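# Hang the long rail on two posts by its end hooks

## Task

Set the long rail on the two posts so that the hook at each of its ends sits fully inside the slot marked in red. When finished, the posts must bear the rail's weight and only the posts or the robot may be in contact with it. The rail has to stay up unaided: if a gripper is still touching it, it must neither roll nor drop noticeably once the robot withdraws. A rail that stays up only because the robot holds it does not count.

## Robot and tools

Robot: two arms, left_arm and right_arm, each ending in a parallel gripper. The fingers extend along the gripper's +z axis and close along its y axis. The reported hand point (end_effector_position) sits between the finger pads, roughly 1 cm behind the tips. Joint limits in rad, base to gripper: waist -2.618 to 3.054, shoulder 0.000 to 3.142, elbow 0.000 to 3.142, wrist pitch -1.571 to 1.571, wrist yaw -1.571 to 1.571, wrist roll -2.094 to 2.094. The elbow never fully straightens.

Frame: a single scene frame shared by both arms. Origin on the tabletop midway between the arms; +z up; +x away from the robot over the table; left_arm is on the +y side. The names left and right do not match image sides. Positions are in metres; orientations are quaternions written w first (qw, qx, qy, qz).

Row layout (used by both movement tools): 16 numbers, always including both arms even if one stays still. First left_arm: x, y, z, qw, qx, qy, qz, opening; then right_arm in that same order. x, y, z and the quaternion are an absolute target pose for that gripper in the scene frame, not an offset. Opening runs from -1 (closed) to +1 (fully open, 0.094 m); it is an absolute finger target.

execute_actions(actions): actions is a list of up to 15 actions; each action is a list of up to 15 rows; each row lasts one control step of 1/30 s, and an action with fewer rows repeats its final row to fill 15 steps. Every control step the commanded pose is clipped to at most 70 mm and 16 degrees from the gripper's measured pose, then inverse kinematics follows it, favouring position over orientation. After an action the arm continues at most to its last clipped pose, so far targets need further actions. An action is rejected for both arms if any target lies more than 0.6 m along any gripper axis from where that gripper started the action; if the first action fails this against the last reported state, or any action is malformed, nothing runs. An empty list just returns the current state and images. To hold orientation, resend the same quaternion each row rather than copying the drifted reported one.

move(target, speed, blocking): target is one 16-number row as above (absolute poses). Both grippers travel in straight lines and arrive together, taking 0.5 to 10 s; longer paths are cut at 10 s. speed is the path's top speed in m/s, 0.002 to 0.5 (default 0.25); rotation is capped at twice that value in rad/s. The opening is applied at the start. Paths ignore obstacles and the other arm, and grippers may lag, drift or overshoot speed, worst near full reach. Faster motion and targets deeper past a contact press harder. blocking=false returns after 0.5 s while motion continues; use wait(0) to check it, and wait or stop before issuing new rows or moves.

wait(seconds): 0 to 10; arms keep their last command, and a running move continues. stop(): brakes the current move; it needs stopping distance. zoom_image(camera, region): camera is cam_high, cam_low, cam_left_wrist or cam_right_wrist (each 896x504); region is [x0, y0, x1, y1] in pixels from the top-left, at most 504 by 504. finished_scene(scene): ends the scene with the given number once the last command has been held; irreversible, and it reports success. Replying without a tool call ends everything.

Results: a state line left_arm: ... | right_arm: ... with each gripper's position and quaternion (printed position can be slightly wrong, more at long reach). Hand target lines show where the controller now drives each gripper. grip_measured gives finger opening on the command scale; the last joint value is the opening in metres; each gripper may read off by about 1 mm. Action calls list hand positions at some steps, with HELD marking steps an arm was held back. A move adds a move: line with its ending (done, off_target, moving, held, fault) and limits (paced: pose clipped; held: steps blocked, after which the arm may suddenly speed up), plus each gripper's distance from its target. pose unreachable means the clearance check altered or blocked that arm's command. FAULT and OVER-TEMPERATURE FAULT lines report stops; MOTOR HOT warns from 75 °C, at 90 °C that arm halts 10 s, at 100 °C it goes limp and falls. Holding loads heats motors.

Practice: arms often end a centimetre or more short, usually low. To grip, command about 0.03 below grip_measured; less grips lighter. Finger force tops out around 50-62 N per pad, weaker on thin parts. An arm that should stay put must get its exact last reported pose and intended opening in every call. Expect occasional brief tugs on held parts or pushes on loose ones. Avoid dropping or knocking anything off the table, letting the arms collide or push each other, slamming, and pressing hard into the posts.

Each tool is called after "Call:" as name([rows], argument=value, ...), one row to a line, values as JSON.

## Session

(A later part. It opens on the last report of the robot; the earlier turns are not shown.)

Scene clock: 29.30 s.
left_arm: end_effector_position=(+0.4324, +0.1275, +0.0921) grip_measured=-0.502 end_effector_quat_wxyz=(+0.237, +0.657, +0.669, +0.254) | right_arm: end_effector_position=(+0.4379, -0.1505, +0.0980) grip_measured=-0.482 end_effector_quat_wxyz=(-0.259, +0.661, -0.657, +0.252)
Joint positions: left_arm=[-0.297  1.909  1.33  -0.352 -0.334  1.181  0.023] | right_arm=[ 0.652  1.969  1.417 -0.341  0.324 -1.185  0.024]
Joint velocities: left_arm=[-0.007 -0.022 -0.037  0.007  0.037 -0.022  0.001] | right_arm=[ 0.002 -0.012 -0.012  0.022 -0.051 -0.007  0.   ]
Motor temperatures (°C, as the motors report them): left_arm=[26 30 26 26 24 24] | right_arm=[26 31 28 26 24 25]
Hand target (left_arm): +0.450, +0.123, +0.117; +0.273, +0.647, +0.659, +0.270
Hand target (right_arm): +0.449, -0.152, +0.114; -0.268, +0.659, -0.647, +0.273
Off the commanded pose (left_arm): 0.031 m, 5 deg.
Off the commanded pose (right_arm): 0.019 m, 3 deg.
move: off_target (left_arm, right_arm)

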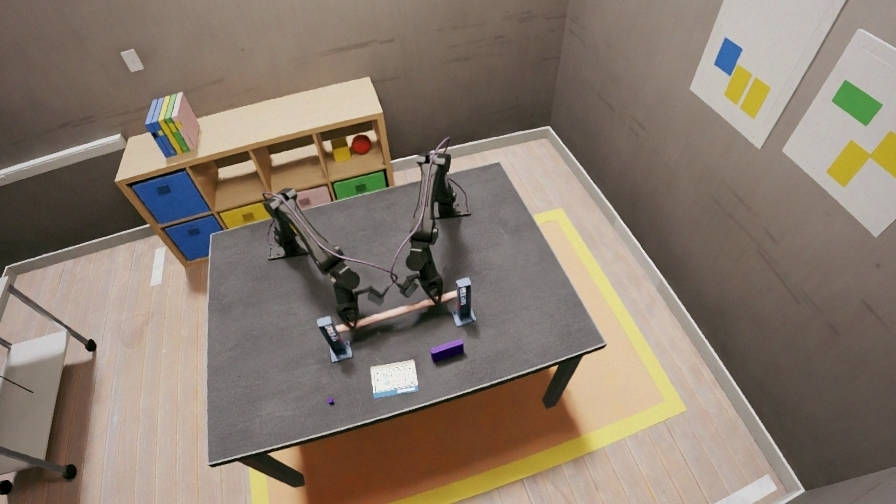

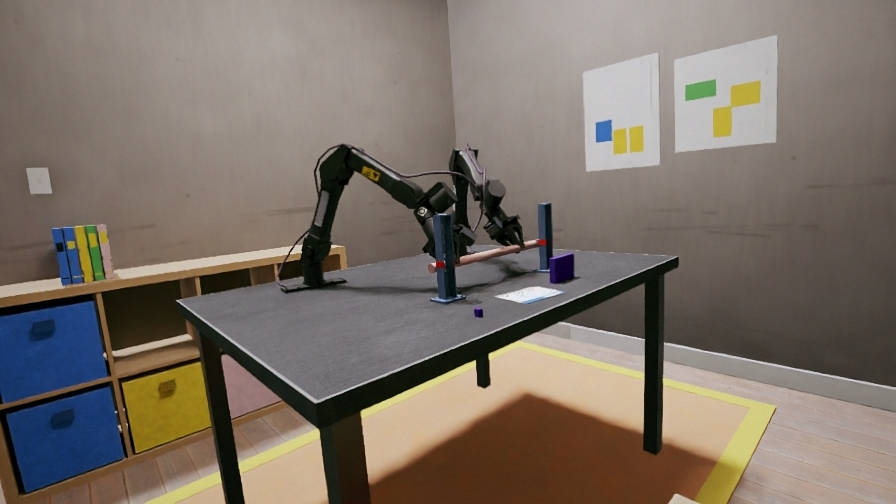

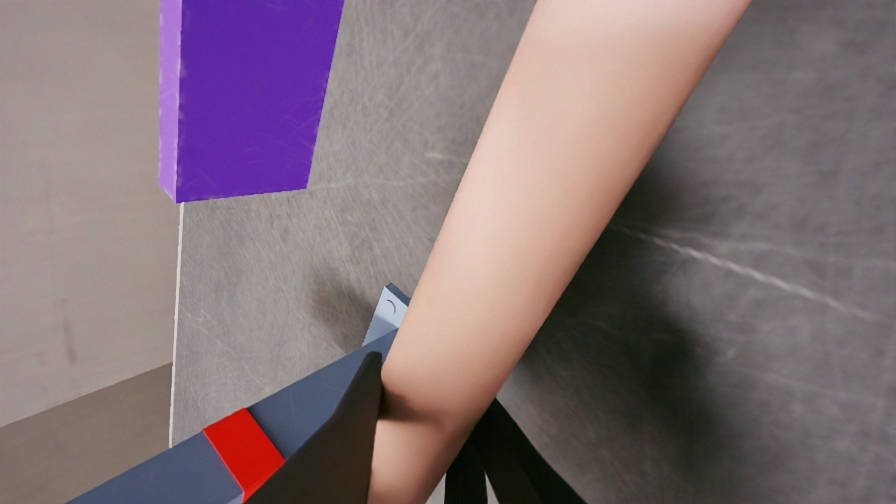

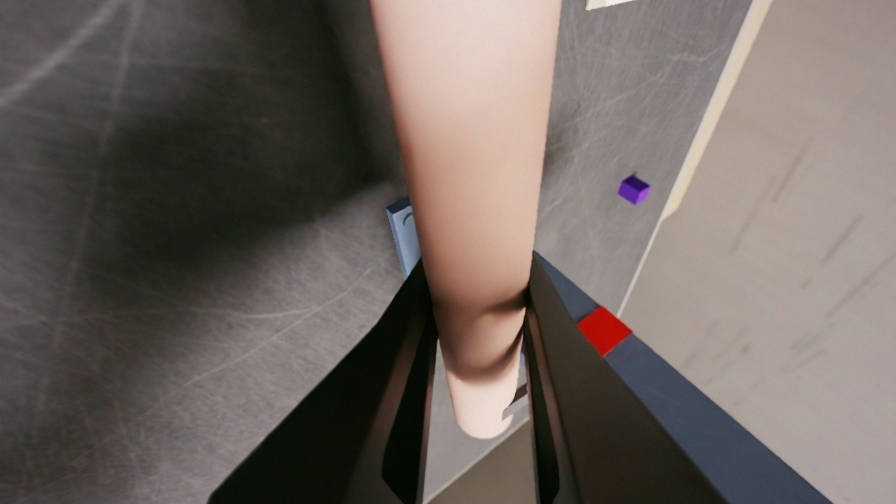

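Call:
move(target=[0.456,0.122,0.126,0.273,0.647,0.66,0.268,-0.53,0.451,-0.152,0.121,0.268,-0.66,0.647,-0.273,-0.53], speed=0.02)

Call:
move(target=[0.47,0.122,0.133,0.273,0.647,0.66,0.268,-0.53,0.465,-0.152,0.124,0.268,-0.66,0.647,-0.273,-0.53], speed=0.02)

Call:
zoom_image(camera="cam_low", region=[420, 245, 480, 285])

Call:
zoom_image(camera="cam_high", region=[440, 270, 490, 330])

Call:
zoom_image(camera="cam_high", region=[310, 310, 370, 365])

Scene clock: 31.87 s.
left_arm: end_effector_position=(+0.4365, +0.1267, +0.1016) grip_measured=-0.502 end_effector_quat_wxyz=(+0.239, +0.660, +0.666, +0.254) | right_arm: end_effector_position=(+0.4398, -0.1512, +0.1038) grip_measured=-0.482 end_effector_quat_wxyz=(-0.258, +0.659, -0.660, +0.253)
Joint positions: left_arm=[-0.293  1.909  1.368 -0.384 -0.327  1.193  0.023] | right_arm=[ 0.65   1.969  1.441 -0.368  0.326 -1.18   0.024]
Joint velocities: left_arm=[-0.017 -0.012 -0.017  0.007 -0.037  0.037 -0.   ] | right_arm=[ 0.007  0.002  0.002 -0.037 -0.081 -0.022 -0.   ]
Motor temperatures (°C, as the motors report them): left_arm=[26 31 26 26 24 24] | right_arm=[26 31 28 27 24 25]
Hand target (left_arm): +0.454, +0.123, +0.127; +0.273, +0.647, +0.659, +0.269
Hand target (right_arm): +0.450, -0.153, +0.121; -0.268, +0.660, -0.647, +0.273
Off the commanded pose (left_arm): 0.032 m, 5 deg.
Off the commanded pose (right_arm): 0.020 m, 3 deg.
move: off_target (left_arm, right_arm)

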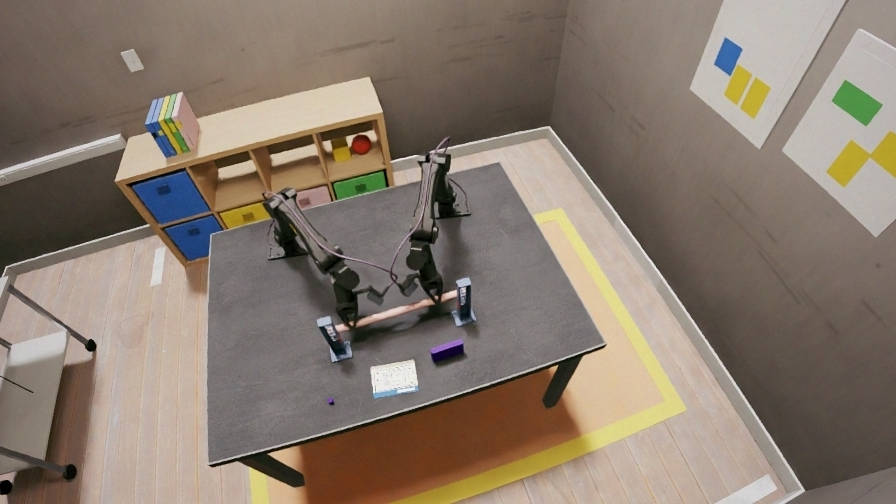

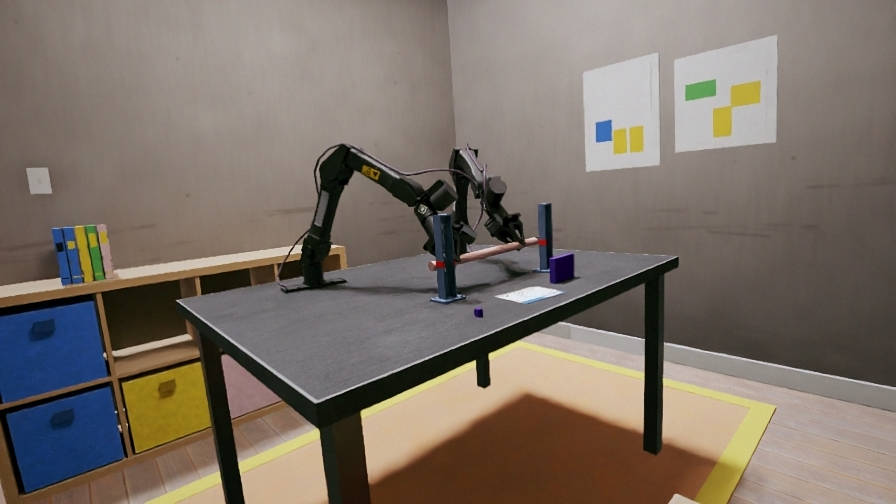

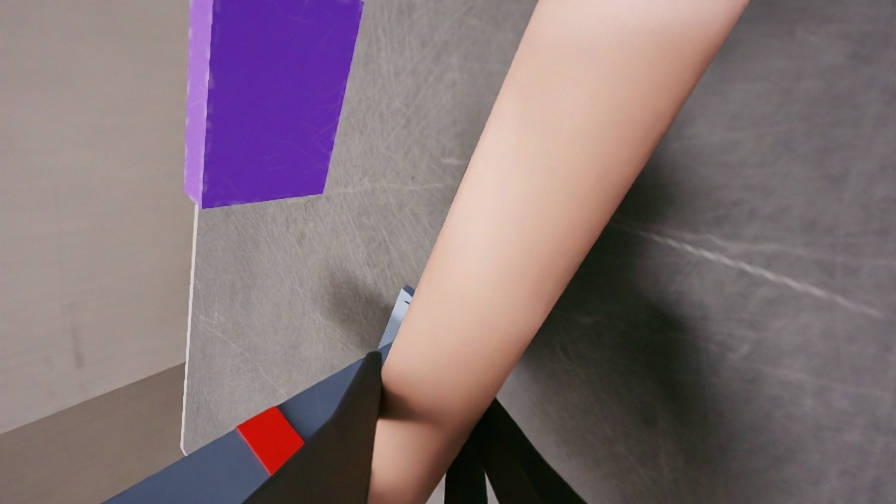

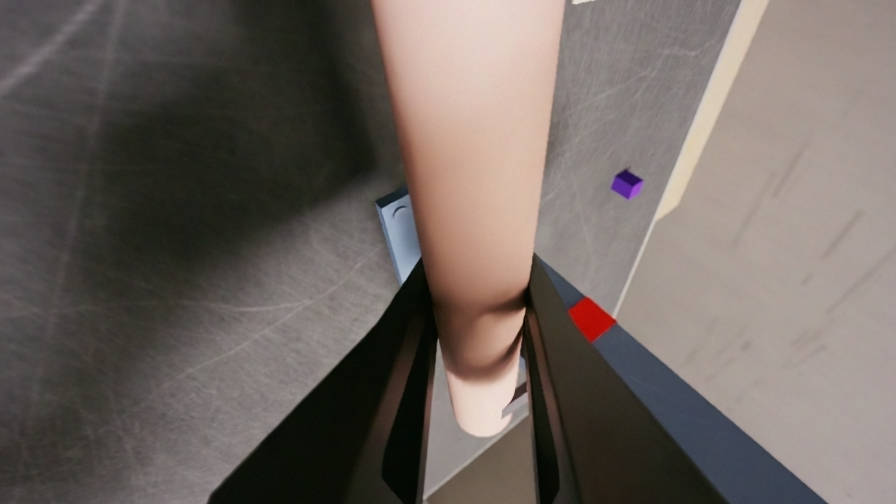

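Scene clock: 34.40 s.
left_arm: end_effector_position=(+0.4388, +0.1268, +0.0964) grip_measured=-0.502 end_effector_quat_wxyz=(+0.219, +0.668, +0.670, +0.239) | right_arm: end_effector_position=(+0.4406, -0.1513, +0.0997) grip_measured=-0.482 end_effector_quat_wxyz=(-0.240, +0.665, -0.666, +0.238)
Joint positions: left_arm=[-0.283  1.949  1.435 -0.463 -0.305  1.194  0.023] | right_arm=[ 0.642  2.001  1.503 -0.446  0.305 -1.173  0.024]
Joint velocities: left_arm=[-0.017 -0.012  0.007 -0.051  0.022 -0.007 -0.   ] | right_arm=[-0.002  0.012 -0.002  0.007 -0.022 -0.007 -0.001]
Motor temperatures (°C, as the motors report them): left_arm=[26 31 27 27 24 24] | right_arm=[26 32 29 27 24 25]
Hand target (left_arm): +0.466, +0.124, +0.135; +0.272, +0.647, +0.660, +0.269
Hand target (right_arm): +0.462, -0.153, +0.126; -0.267, +0.659, -0.648, +0.273
Off the commanded pose (left_arm): 0.048 m, 8 deg.
Off the commanded pose (right_arm): 0.034 m, 6 deg.
move: off_target (left_arm, right_arm)

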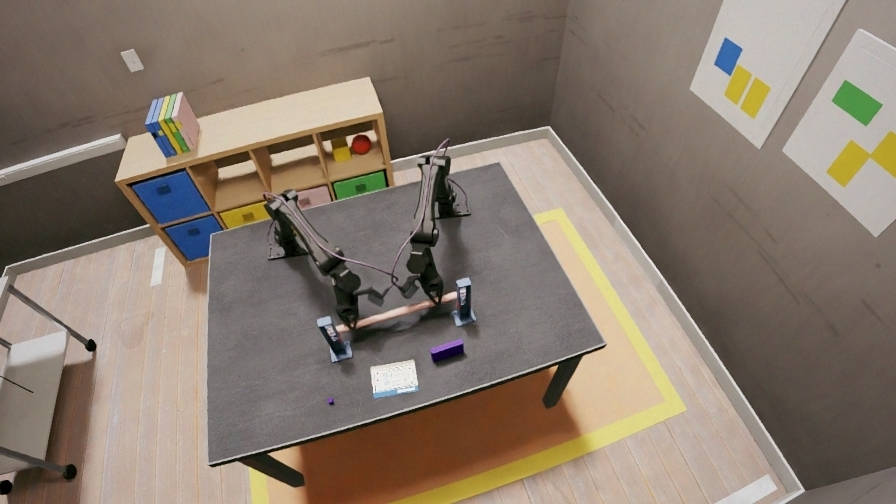

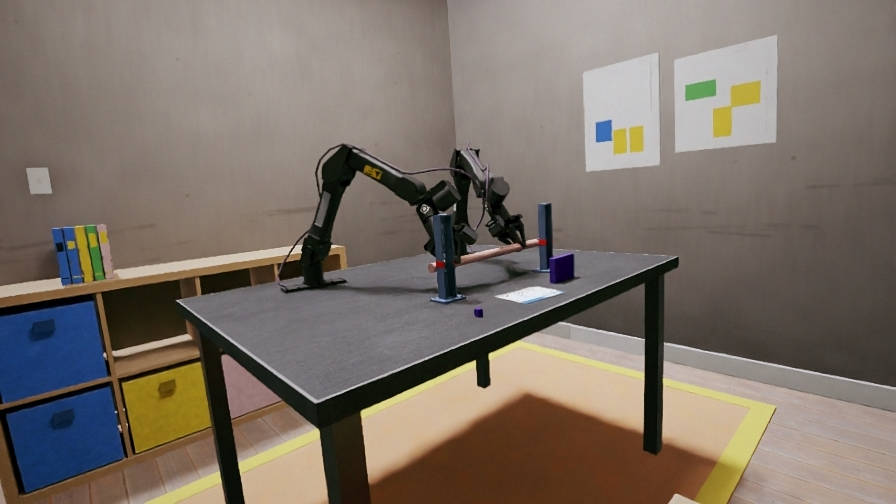

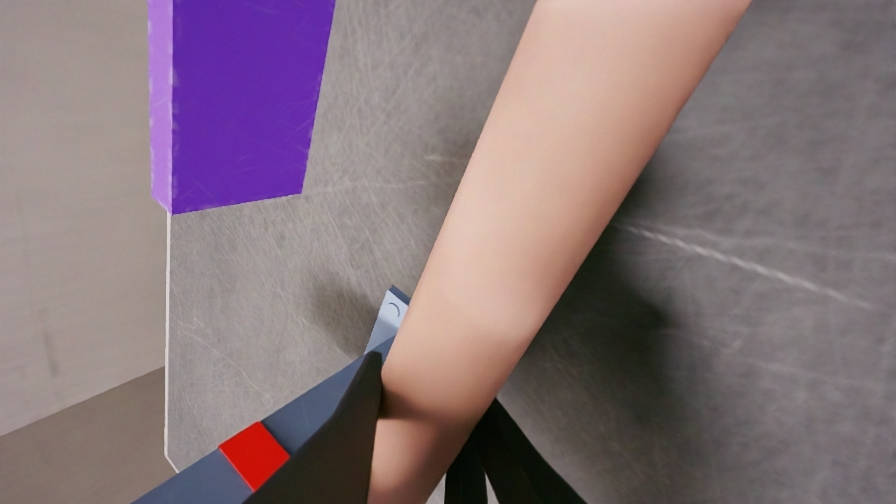

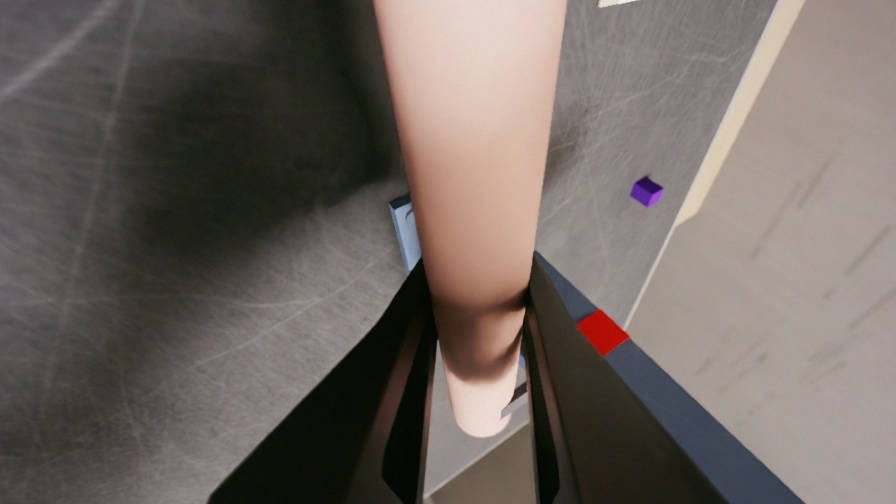

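Region (420, 245, 480, 285) of cam_low's 896x504 image, scaled by 8.400, with more detail than that image has.

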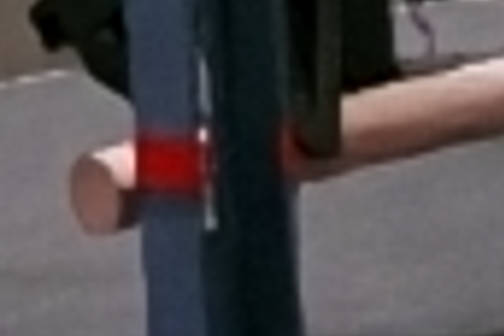

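Region (440, 270, 490, 330) of cam_high's 896x504 image, scaled by 8.400, with more detail than that image has.

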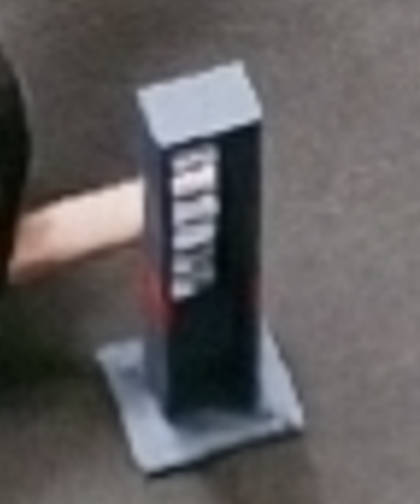

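Region (310, 310, 370, 365) of cam_high's 896x504 image, scaled by 8.400, with more detail than that image has; it fills the top 462 rows of this view, and the rest is white.

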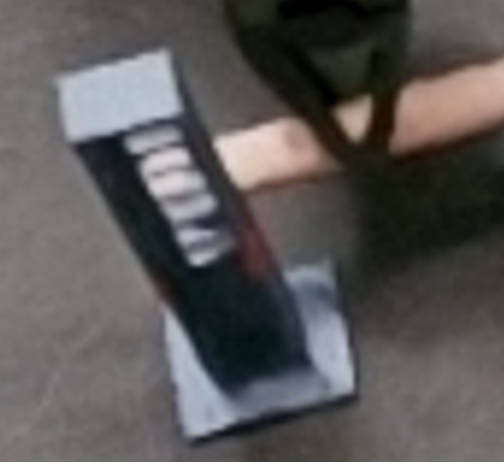

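Call:
move(target=[0.405,0.122,0.122,0.273,0.647,0.66,0.268,-0.53,0.4,-0.152,0.115,0.268,-0.66,0.647,-0.273,-0.53], speed=0.06)

Call:
zoom_image(camera="cam_low", region=[400, 240, 470, 285])

Call:
zoom_image(camera="cam_low", region=[490, 220, 560, 265])

Call:
zoom_image(camera="cam_high", region=[420, 265, 490, 330])

Scene clock: 36.43 s.
left_arm: end_effector_position=(+0.3957, +0.1255, +0.0948) grip_measured=-0.502 end_effector_quat_wxyz=(+0.237, +0.662, +0.667, +0.246) | right_arm: end_effector_position=(+0.3983, -0.1522, +0.0993) grip_measured=-0.482 end_effector_quat_wxyz=(-0.256, +0.659, -0.662, +0.249)
Joint positions: left_arm=[-0.342  1.797  1.203 -0.358 -0.343  1.147  0.023] | right_arm=[ 0.699  1.848  1.266 -0.334  0.351 -1.134  0.024]
Joint velocities: left_arm=[ 0.007  0.032  0.007  0.007  0.007  0.022 -0.   ] | right_arm=[ 0.002  0.007  0.002 -0.081  0.022 -0.037 -0.   ]
Motor temperatures (°C, as the motors report them): left_arm=[26 32 27 27 24 24] | right_arm=[26 32 29 27 24 25]
Hand target (left_arm): +0.404, +0.122, +0.122; +0.272, +0.647, +0.660, +0.268
Hand target (right_arm): +0.399, -0.152, +0.115; -0.267, +0.660, -0.648, +0.271
Off the commanded pose (left_arm): 0.029 m, 5 deg.
Off the commanded pose (right_arm): 0.016 m, 3 deg.
move: off_target (left_arm, right_arm)

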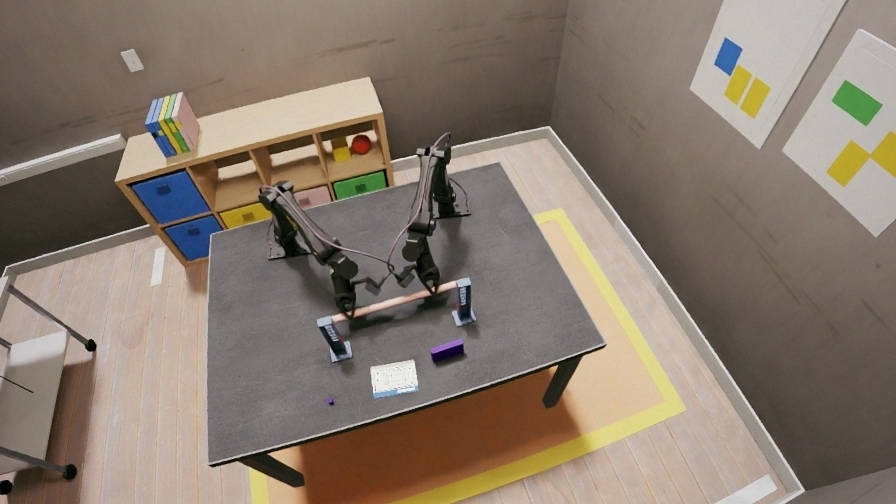

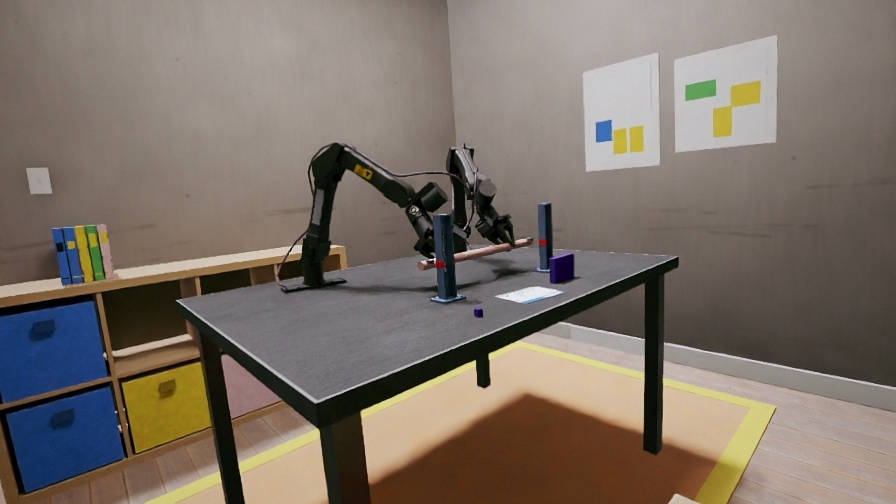

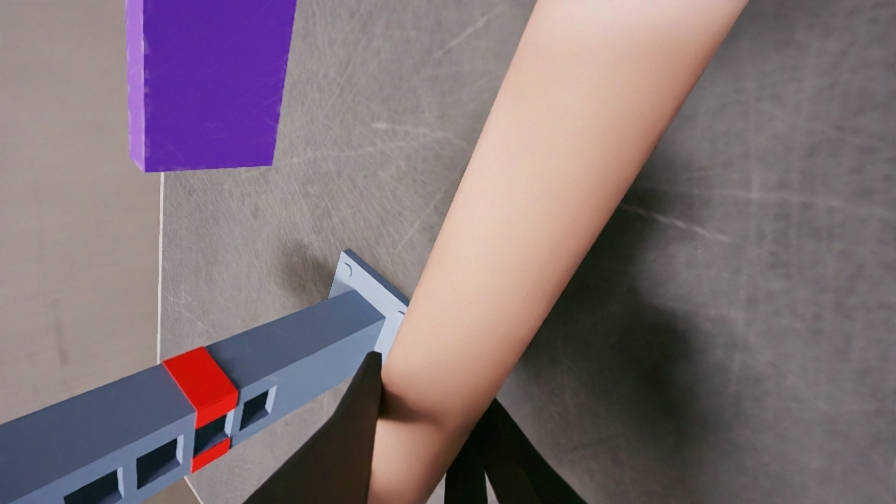

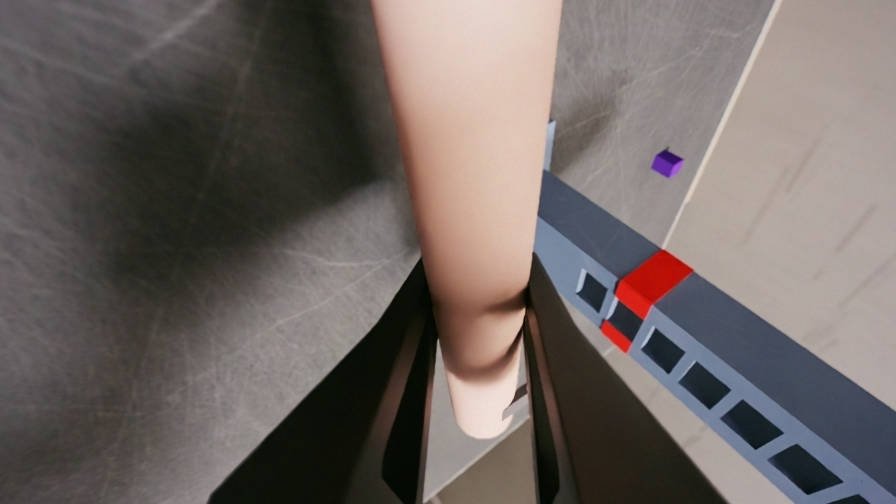

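Region (400, 240, 470, 285) of cam_low's 896x504 image, scaled by 7.200, with more detail than that image has; it fills the top 324 rows of this view, and the rest is white.

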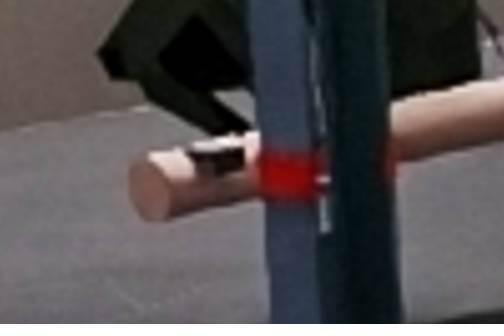

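Region (490, 220, 560, 265) of cam_low's 896x504 image, scaled by 7.200, with more detail than that image has; it fills the top 324 rows of this view, and the rest is white.

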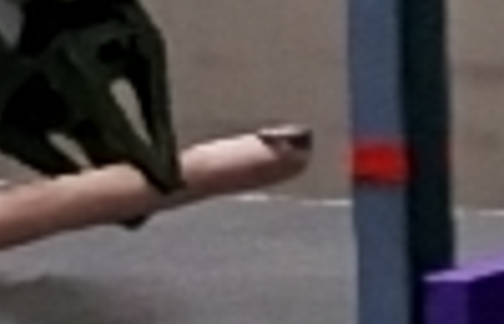

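Region (420, 265, 490, 330) of cam_high's 896x504 image, scaled by 7.200, with more detail than that image has; it fills the top 468 rows of this view, and the rest is white.

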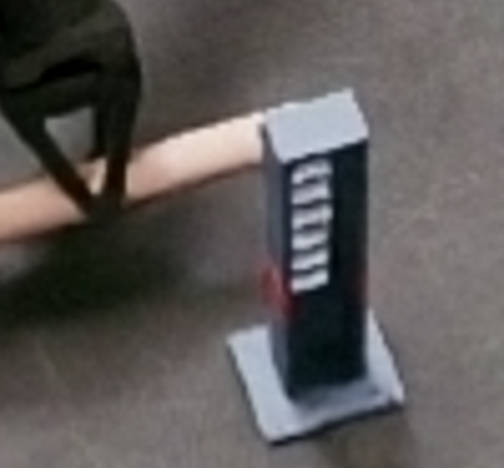

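Call:
move(target=[0.452,0.114,0.116,0.273,0.647,0.66,0.268,-0.53,0.446,-0.16,0.115,0.268,-0.66,0.647,-0.273,-0.53], speed=0.04)

Call:
zoom_image(camera="cam_right_wrist", region=[440, 290, 660, 450])

Scene clock: 38.67 s.
left_arm: end_effector_position=(+0.4322, +0.1165, +0.0921) grip_measured=-0.502 end_effector_quat_wxyz=(+0.241, +0.660, +0.667, +0.251) | right_arm: end_effector_position=(+0.4336, -0.1615, +0.1003) grip_measured=-0.482 end_effector_quat_wxyz=(-0.254, +0.659, -0.660, +0.257)
Joint positions: left_arm=[-0.317  1.924  1.35  -0.359 -0.335  1.169  0.023] | right_arm=[ 0.639  1.939  1.384 -0.342  0.33  -1.191  0.024]
Joint velocities: left_arm=[-0.012  0.007 -0.002  0.007  0.081 -0.007 -0.   ] | right_arm=[-0.012 -0.012  0.002  0.022 -0.051 -0.037 -0.   ]
Motor temperatures (°C, as the motors report them): left_arm=[26 32 27 27 24 24] | right_arm=[26 33 29 28 24 25]
Hand target (left_arm): +0.450, +0.115, +0.117; +0.272, +0.647, +0.659, +0.270
Hand target (right_arm): +0.445, -0.161, +0.116; -0.268, +0.660, -0.647, +0.274
Off the commanded pose (left_arm): 0.031 m, 5 deg.
Off the commanded pose (right_arm): 0.019 m, 3 deg.
move: off_target (left_arm, right_arm)

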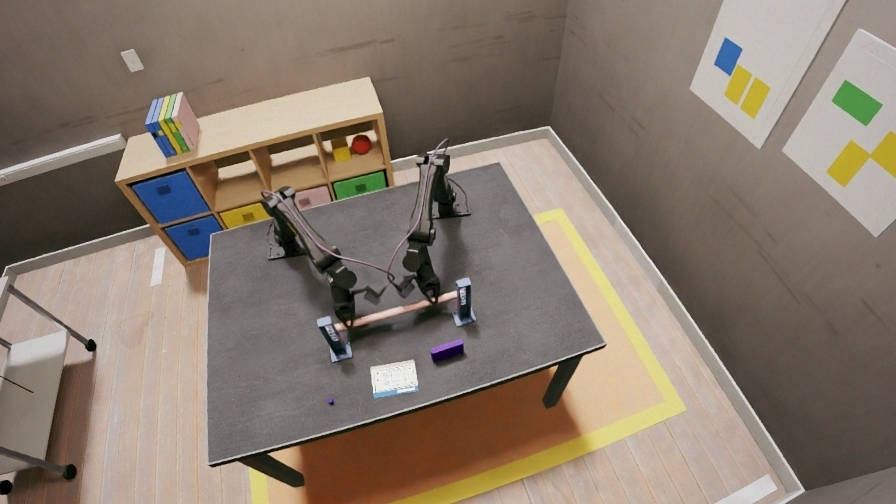

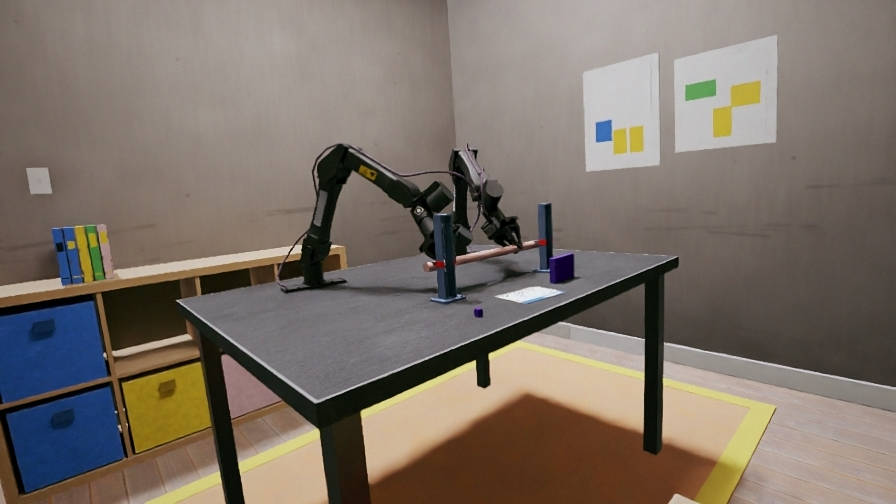

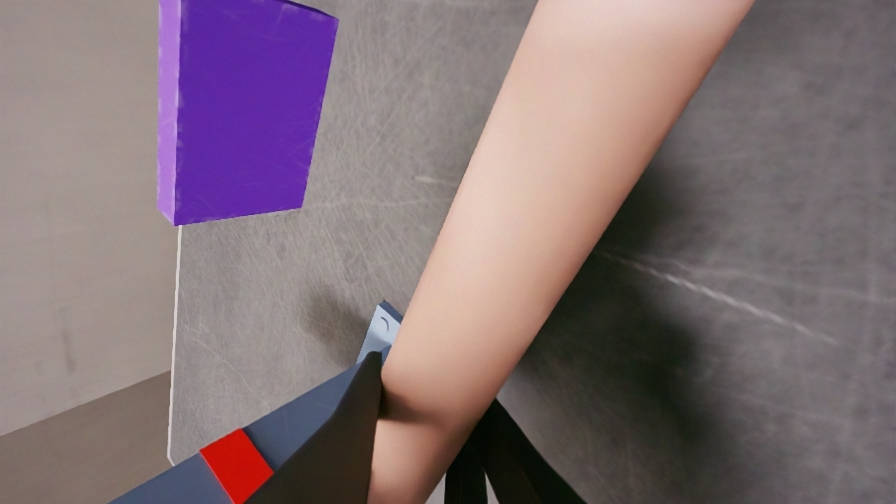

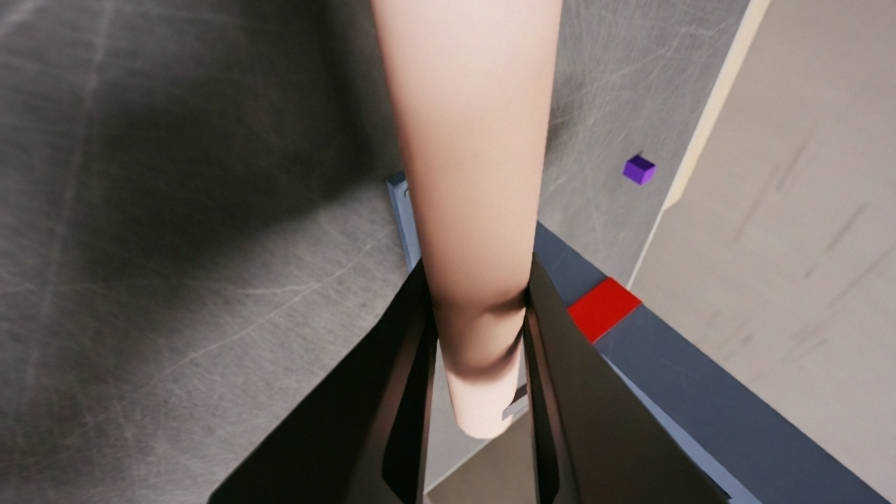

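Region (440, 290, 660, 450) of cam_right_wrist's 896x504 image, scaled by 2.291, with more detail than that image has; it fills the top 367 rows of this view, and the rest is white.

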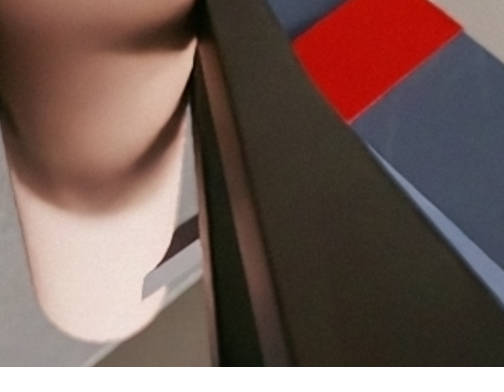

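Call:
move(target=[0.474,0.113,0.12,0.273,0.647,0.66,0.268,-0.53,0.468,-0.16,0.119,0.268,-0.66,0.647,-0.273,-0.53], speed=0.02)

Call:
zoom_image(camera="cam_low", region=[410, 220, 570, 290])

Scene clock: 41.57 s.
left_arm: end_effector_position=(+0.4391, +0.1159, +0.0874) grip_measured=-0.502 end_effector_quat_wxyz=(+0.220, +0.668, +0.671, +0.234) | right_arm: end_effector_position=(+0.4409, -0.1623, +0.0956) grip_measured=-0.482 end_effector_quat_wxyz=(-0.233, +0.667, -0.665, +0.241)
Joint positions: left_arm=[-0.303  1.978  1.442 -0.447 -0.307  1.171  0.023] | right_arm=[ 0.622  1.993  1.479 -0.434  0.304 -1.195  0.024]
Joint velocities: left_arm=[ 0.017 -0.002 -0.002  0.007  0.037 -0.037 -0.001] | right_arm=[ 0.012 -0.012 -0.002 -0.022  0.051 -0.007 -0.001]
Motor temperatures (°C, as the motors report them): left_arm=[26 32 27 28 24 24] | right_arm=[26 33 30 28 24 25]
Hand target (left_arm): +0.469, +0.115, +0.123; +0.271, +0.646, +0.660, +0.270
Hand target (right_arm): +0.465, -0.162, +0.121; -0.266, +0.659, -0.648, +0.274
Off the commanded pose (left_arm): 0.048 m, 8 deg.
Off the commanded pose (right_arm): 0.036 m, 6 deg.
move: off_target (left_arm, right_arm)

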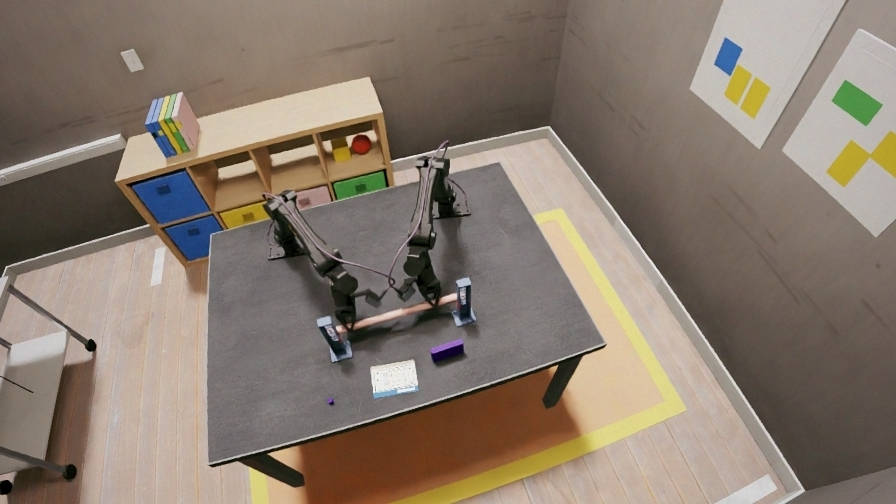

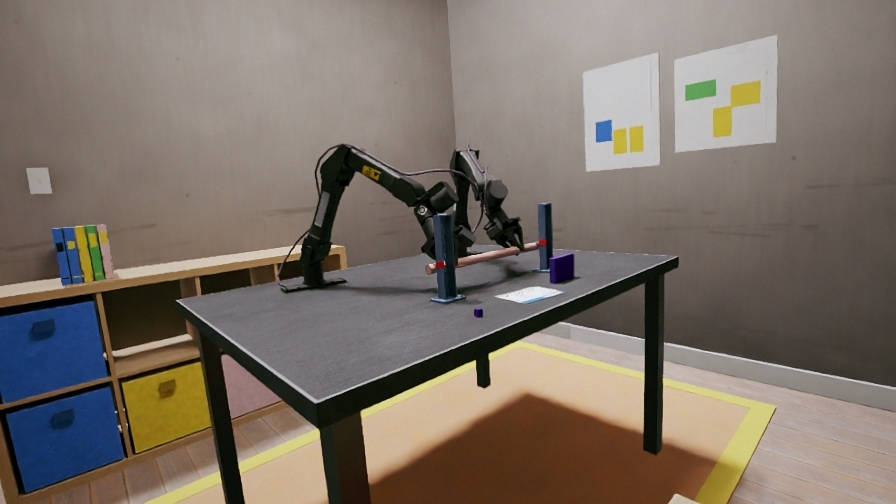

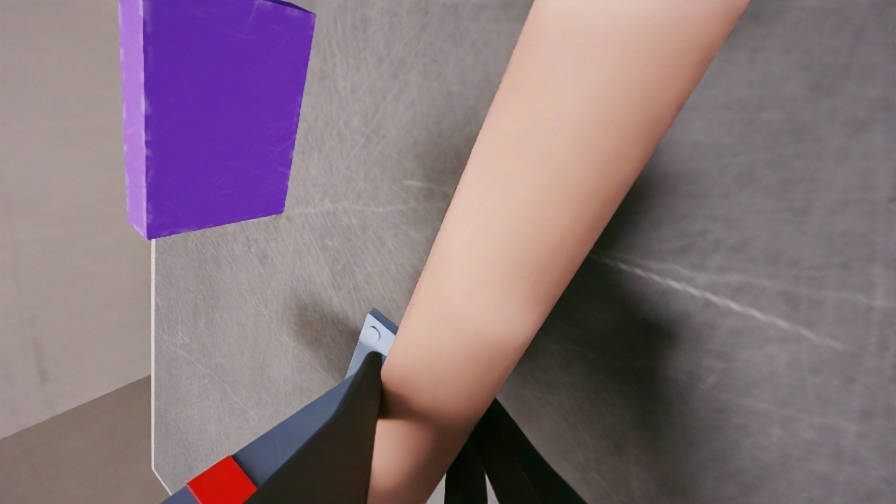

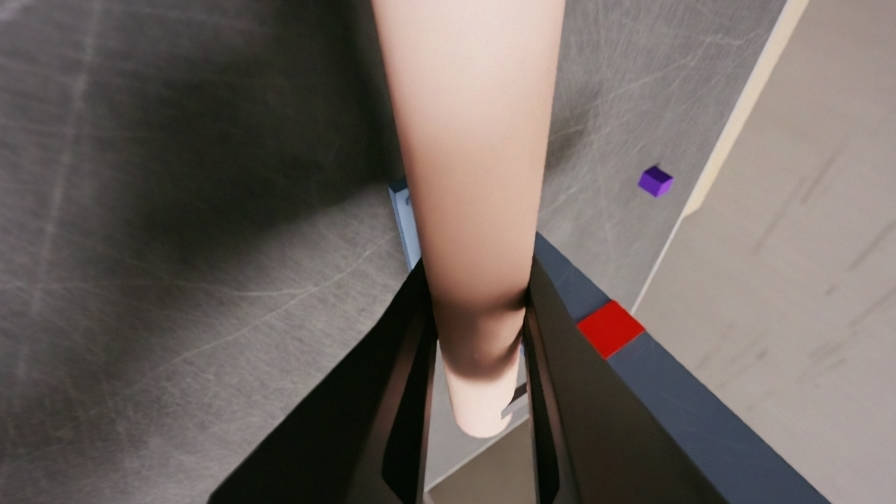

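Region (410, 220, 570, 290) of cam_low's 896x504 image, scaled by 3.150, with more detail than that image has; it fills the top 220 rows of this view, and the rest is white.

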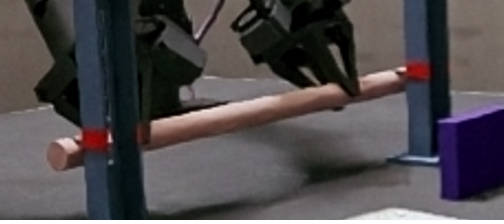

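Call:
move(target=[0.466,0.113,0.132,0.285,0.642,0.655,0.28,-0.53,0.46,-0.16,0.124,0.28,-0.655,0.642,-0.285,-0.53], speed=0.015)

Call:
zoom_image(camera="cam_low", region=[410, 220, 570, 290])

Scene clock: 47.67 s.
left_arm: end_effector_position=(+0.4391, +0.1158, +0.0849) grip_measured=-0.502 end_effector_quat_wxyz=(+0.219, +0.667, +0.673, +0.232) | right_arm: end_effector_position=(+0.4411, -0.1625, +0.0930) grip_measured=-0.482 end_effector_quat_wxyz=(-0.237, +0.666, -0.664, +0.244)
Joint positions: left_arm=[-0.302  1.983  1.441 -0.445 -0.305  1.167  0.023] | right_arm=[ 0.622  1.99   1.455 -0.402  0.305 -1.197  0.024]
Joint velocities: left_arm=[ 0.002 -0.012  0.007 -0.007 -0.007 -0.007 -0.   ] | right_arm=[-0.027 -0.007  0.002 -0.007  0.022  0.007  0.   ]
Motor temperatures (°C, as the motors report them): left_arm=[26 34 27 28 24 24] | right_arm=[26 34 29 29 24 25]
Hand target (left_arm): +0.462, +0.115, +0.134; +0.280, +0.641, +0.657, +0.280
Hand target (right_arm): +0.457, -0.161, +0.126; -0.277, +0.654, -0.644, +0.284
Off the commanded pose (left_arm): 0.054 m, 10 deg.
Off the commanded pose (right_arm): 0.036 m, 7 deg.
move: off_target (left_arm, right_arm)

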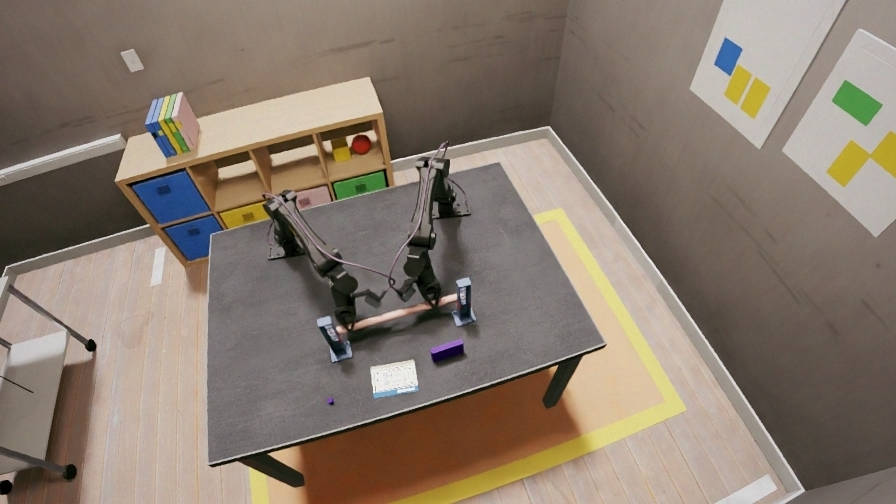

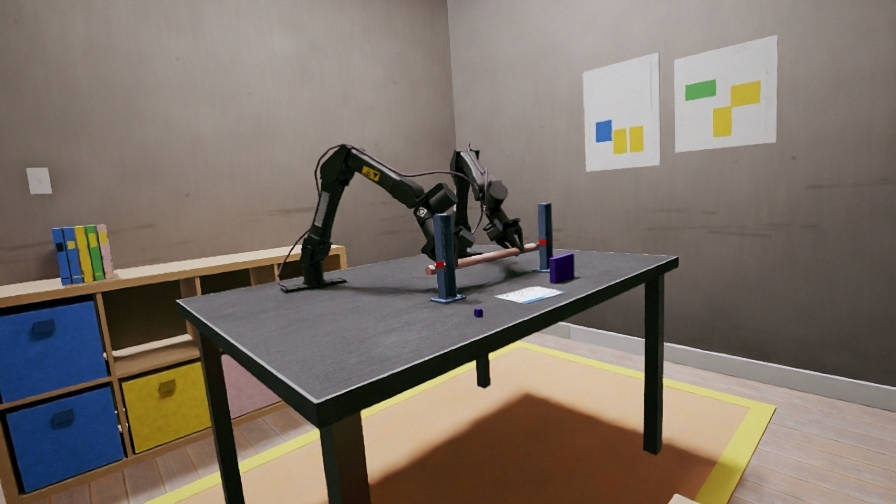

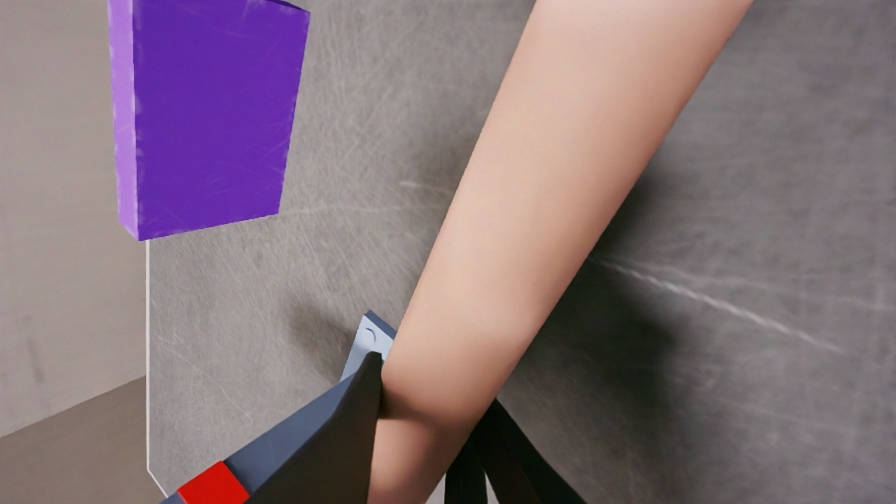

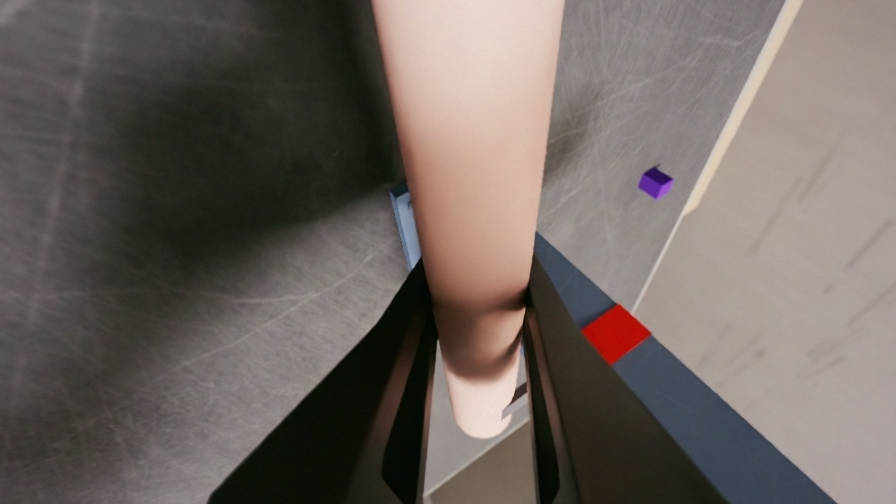

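Region (410, 220, 570, 290) of cam_low's 896x504 image, scaled by 3.150, with more detail than that image has; it fills the top 220 rows of this view, and the rest is white.

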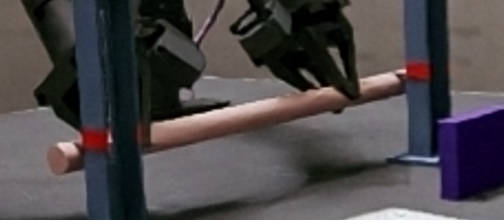

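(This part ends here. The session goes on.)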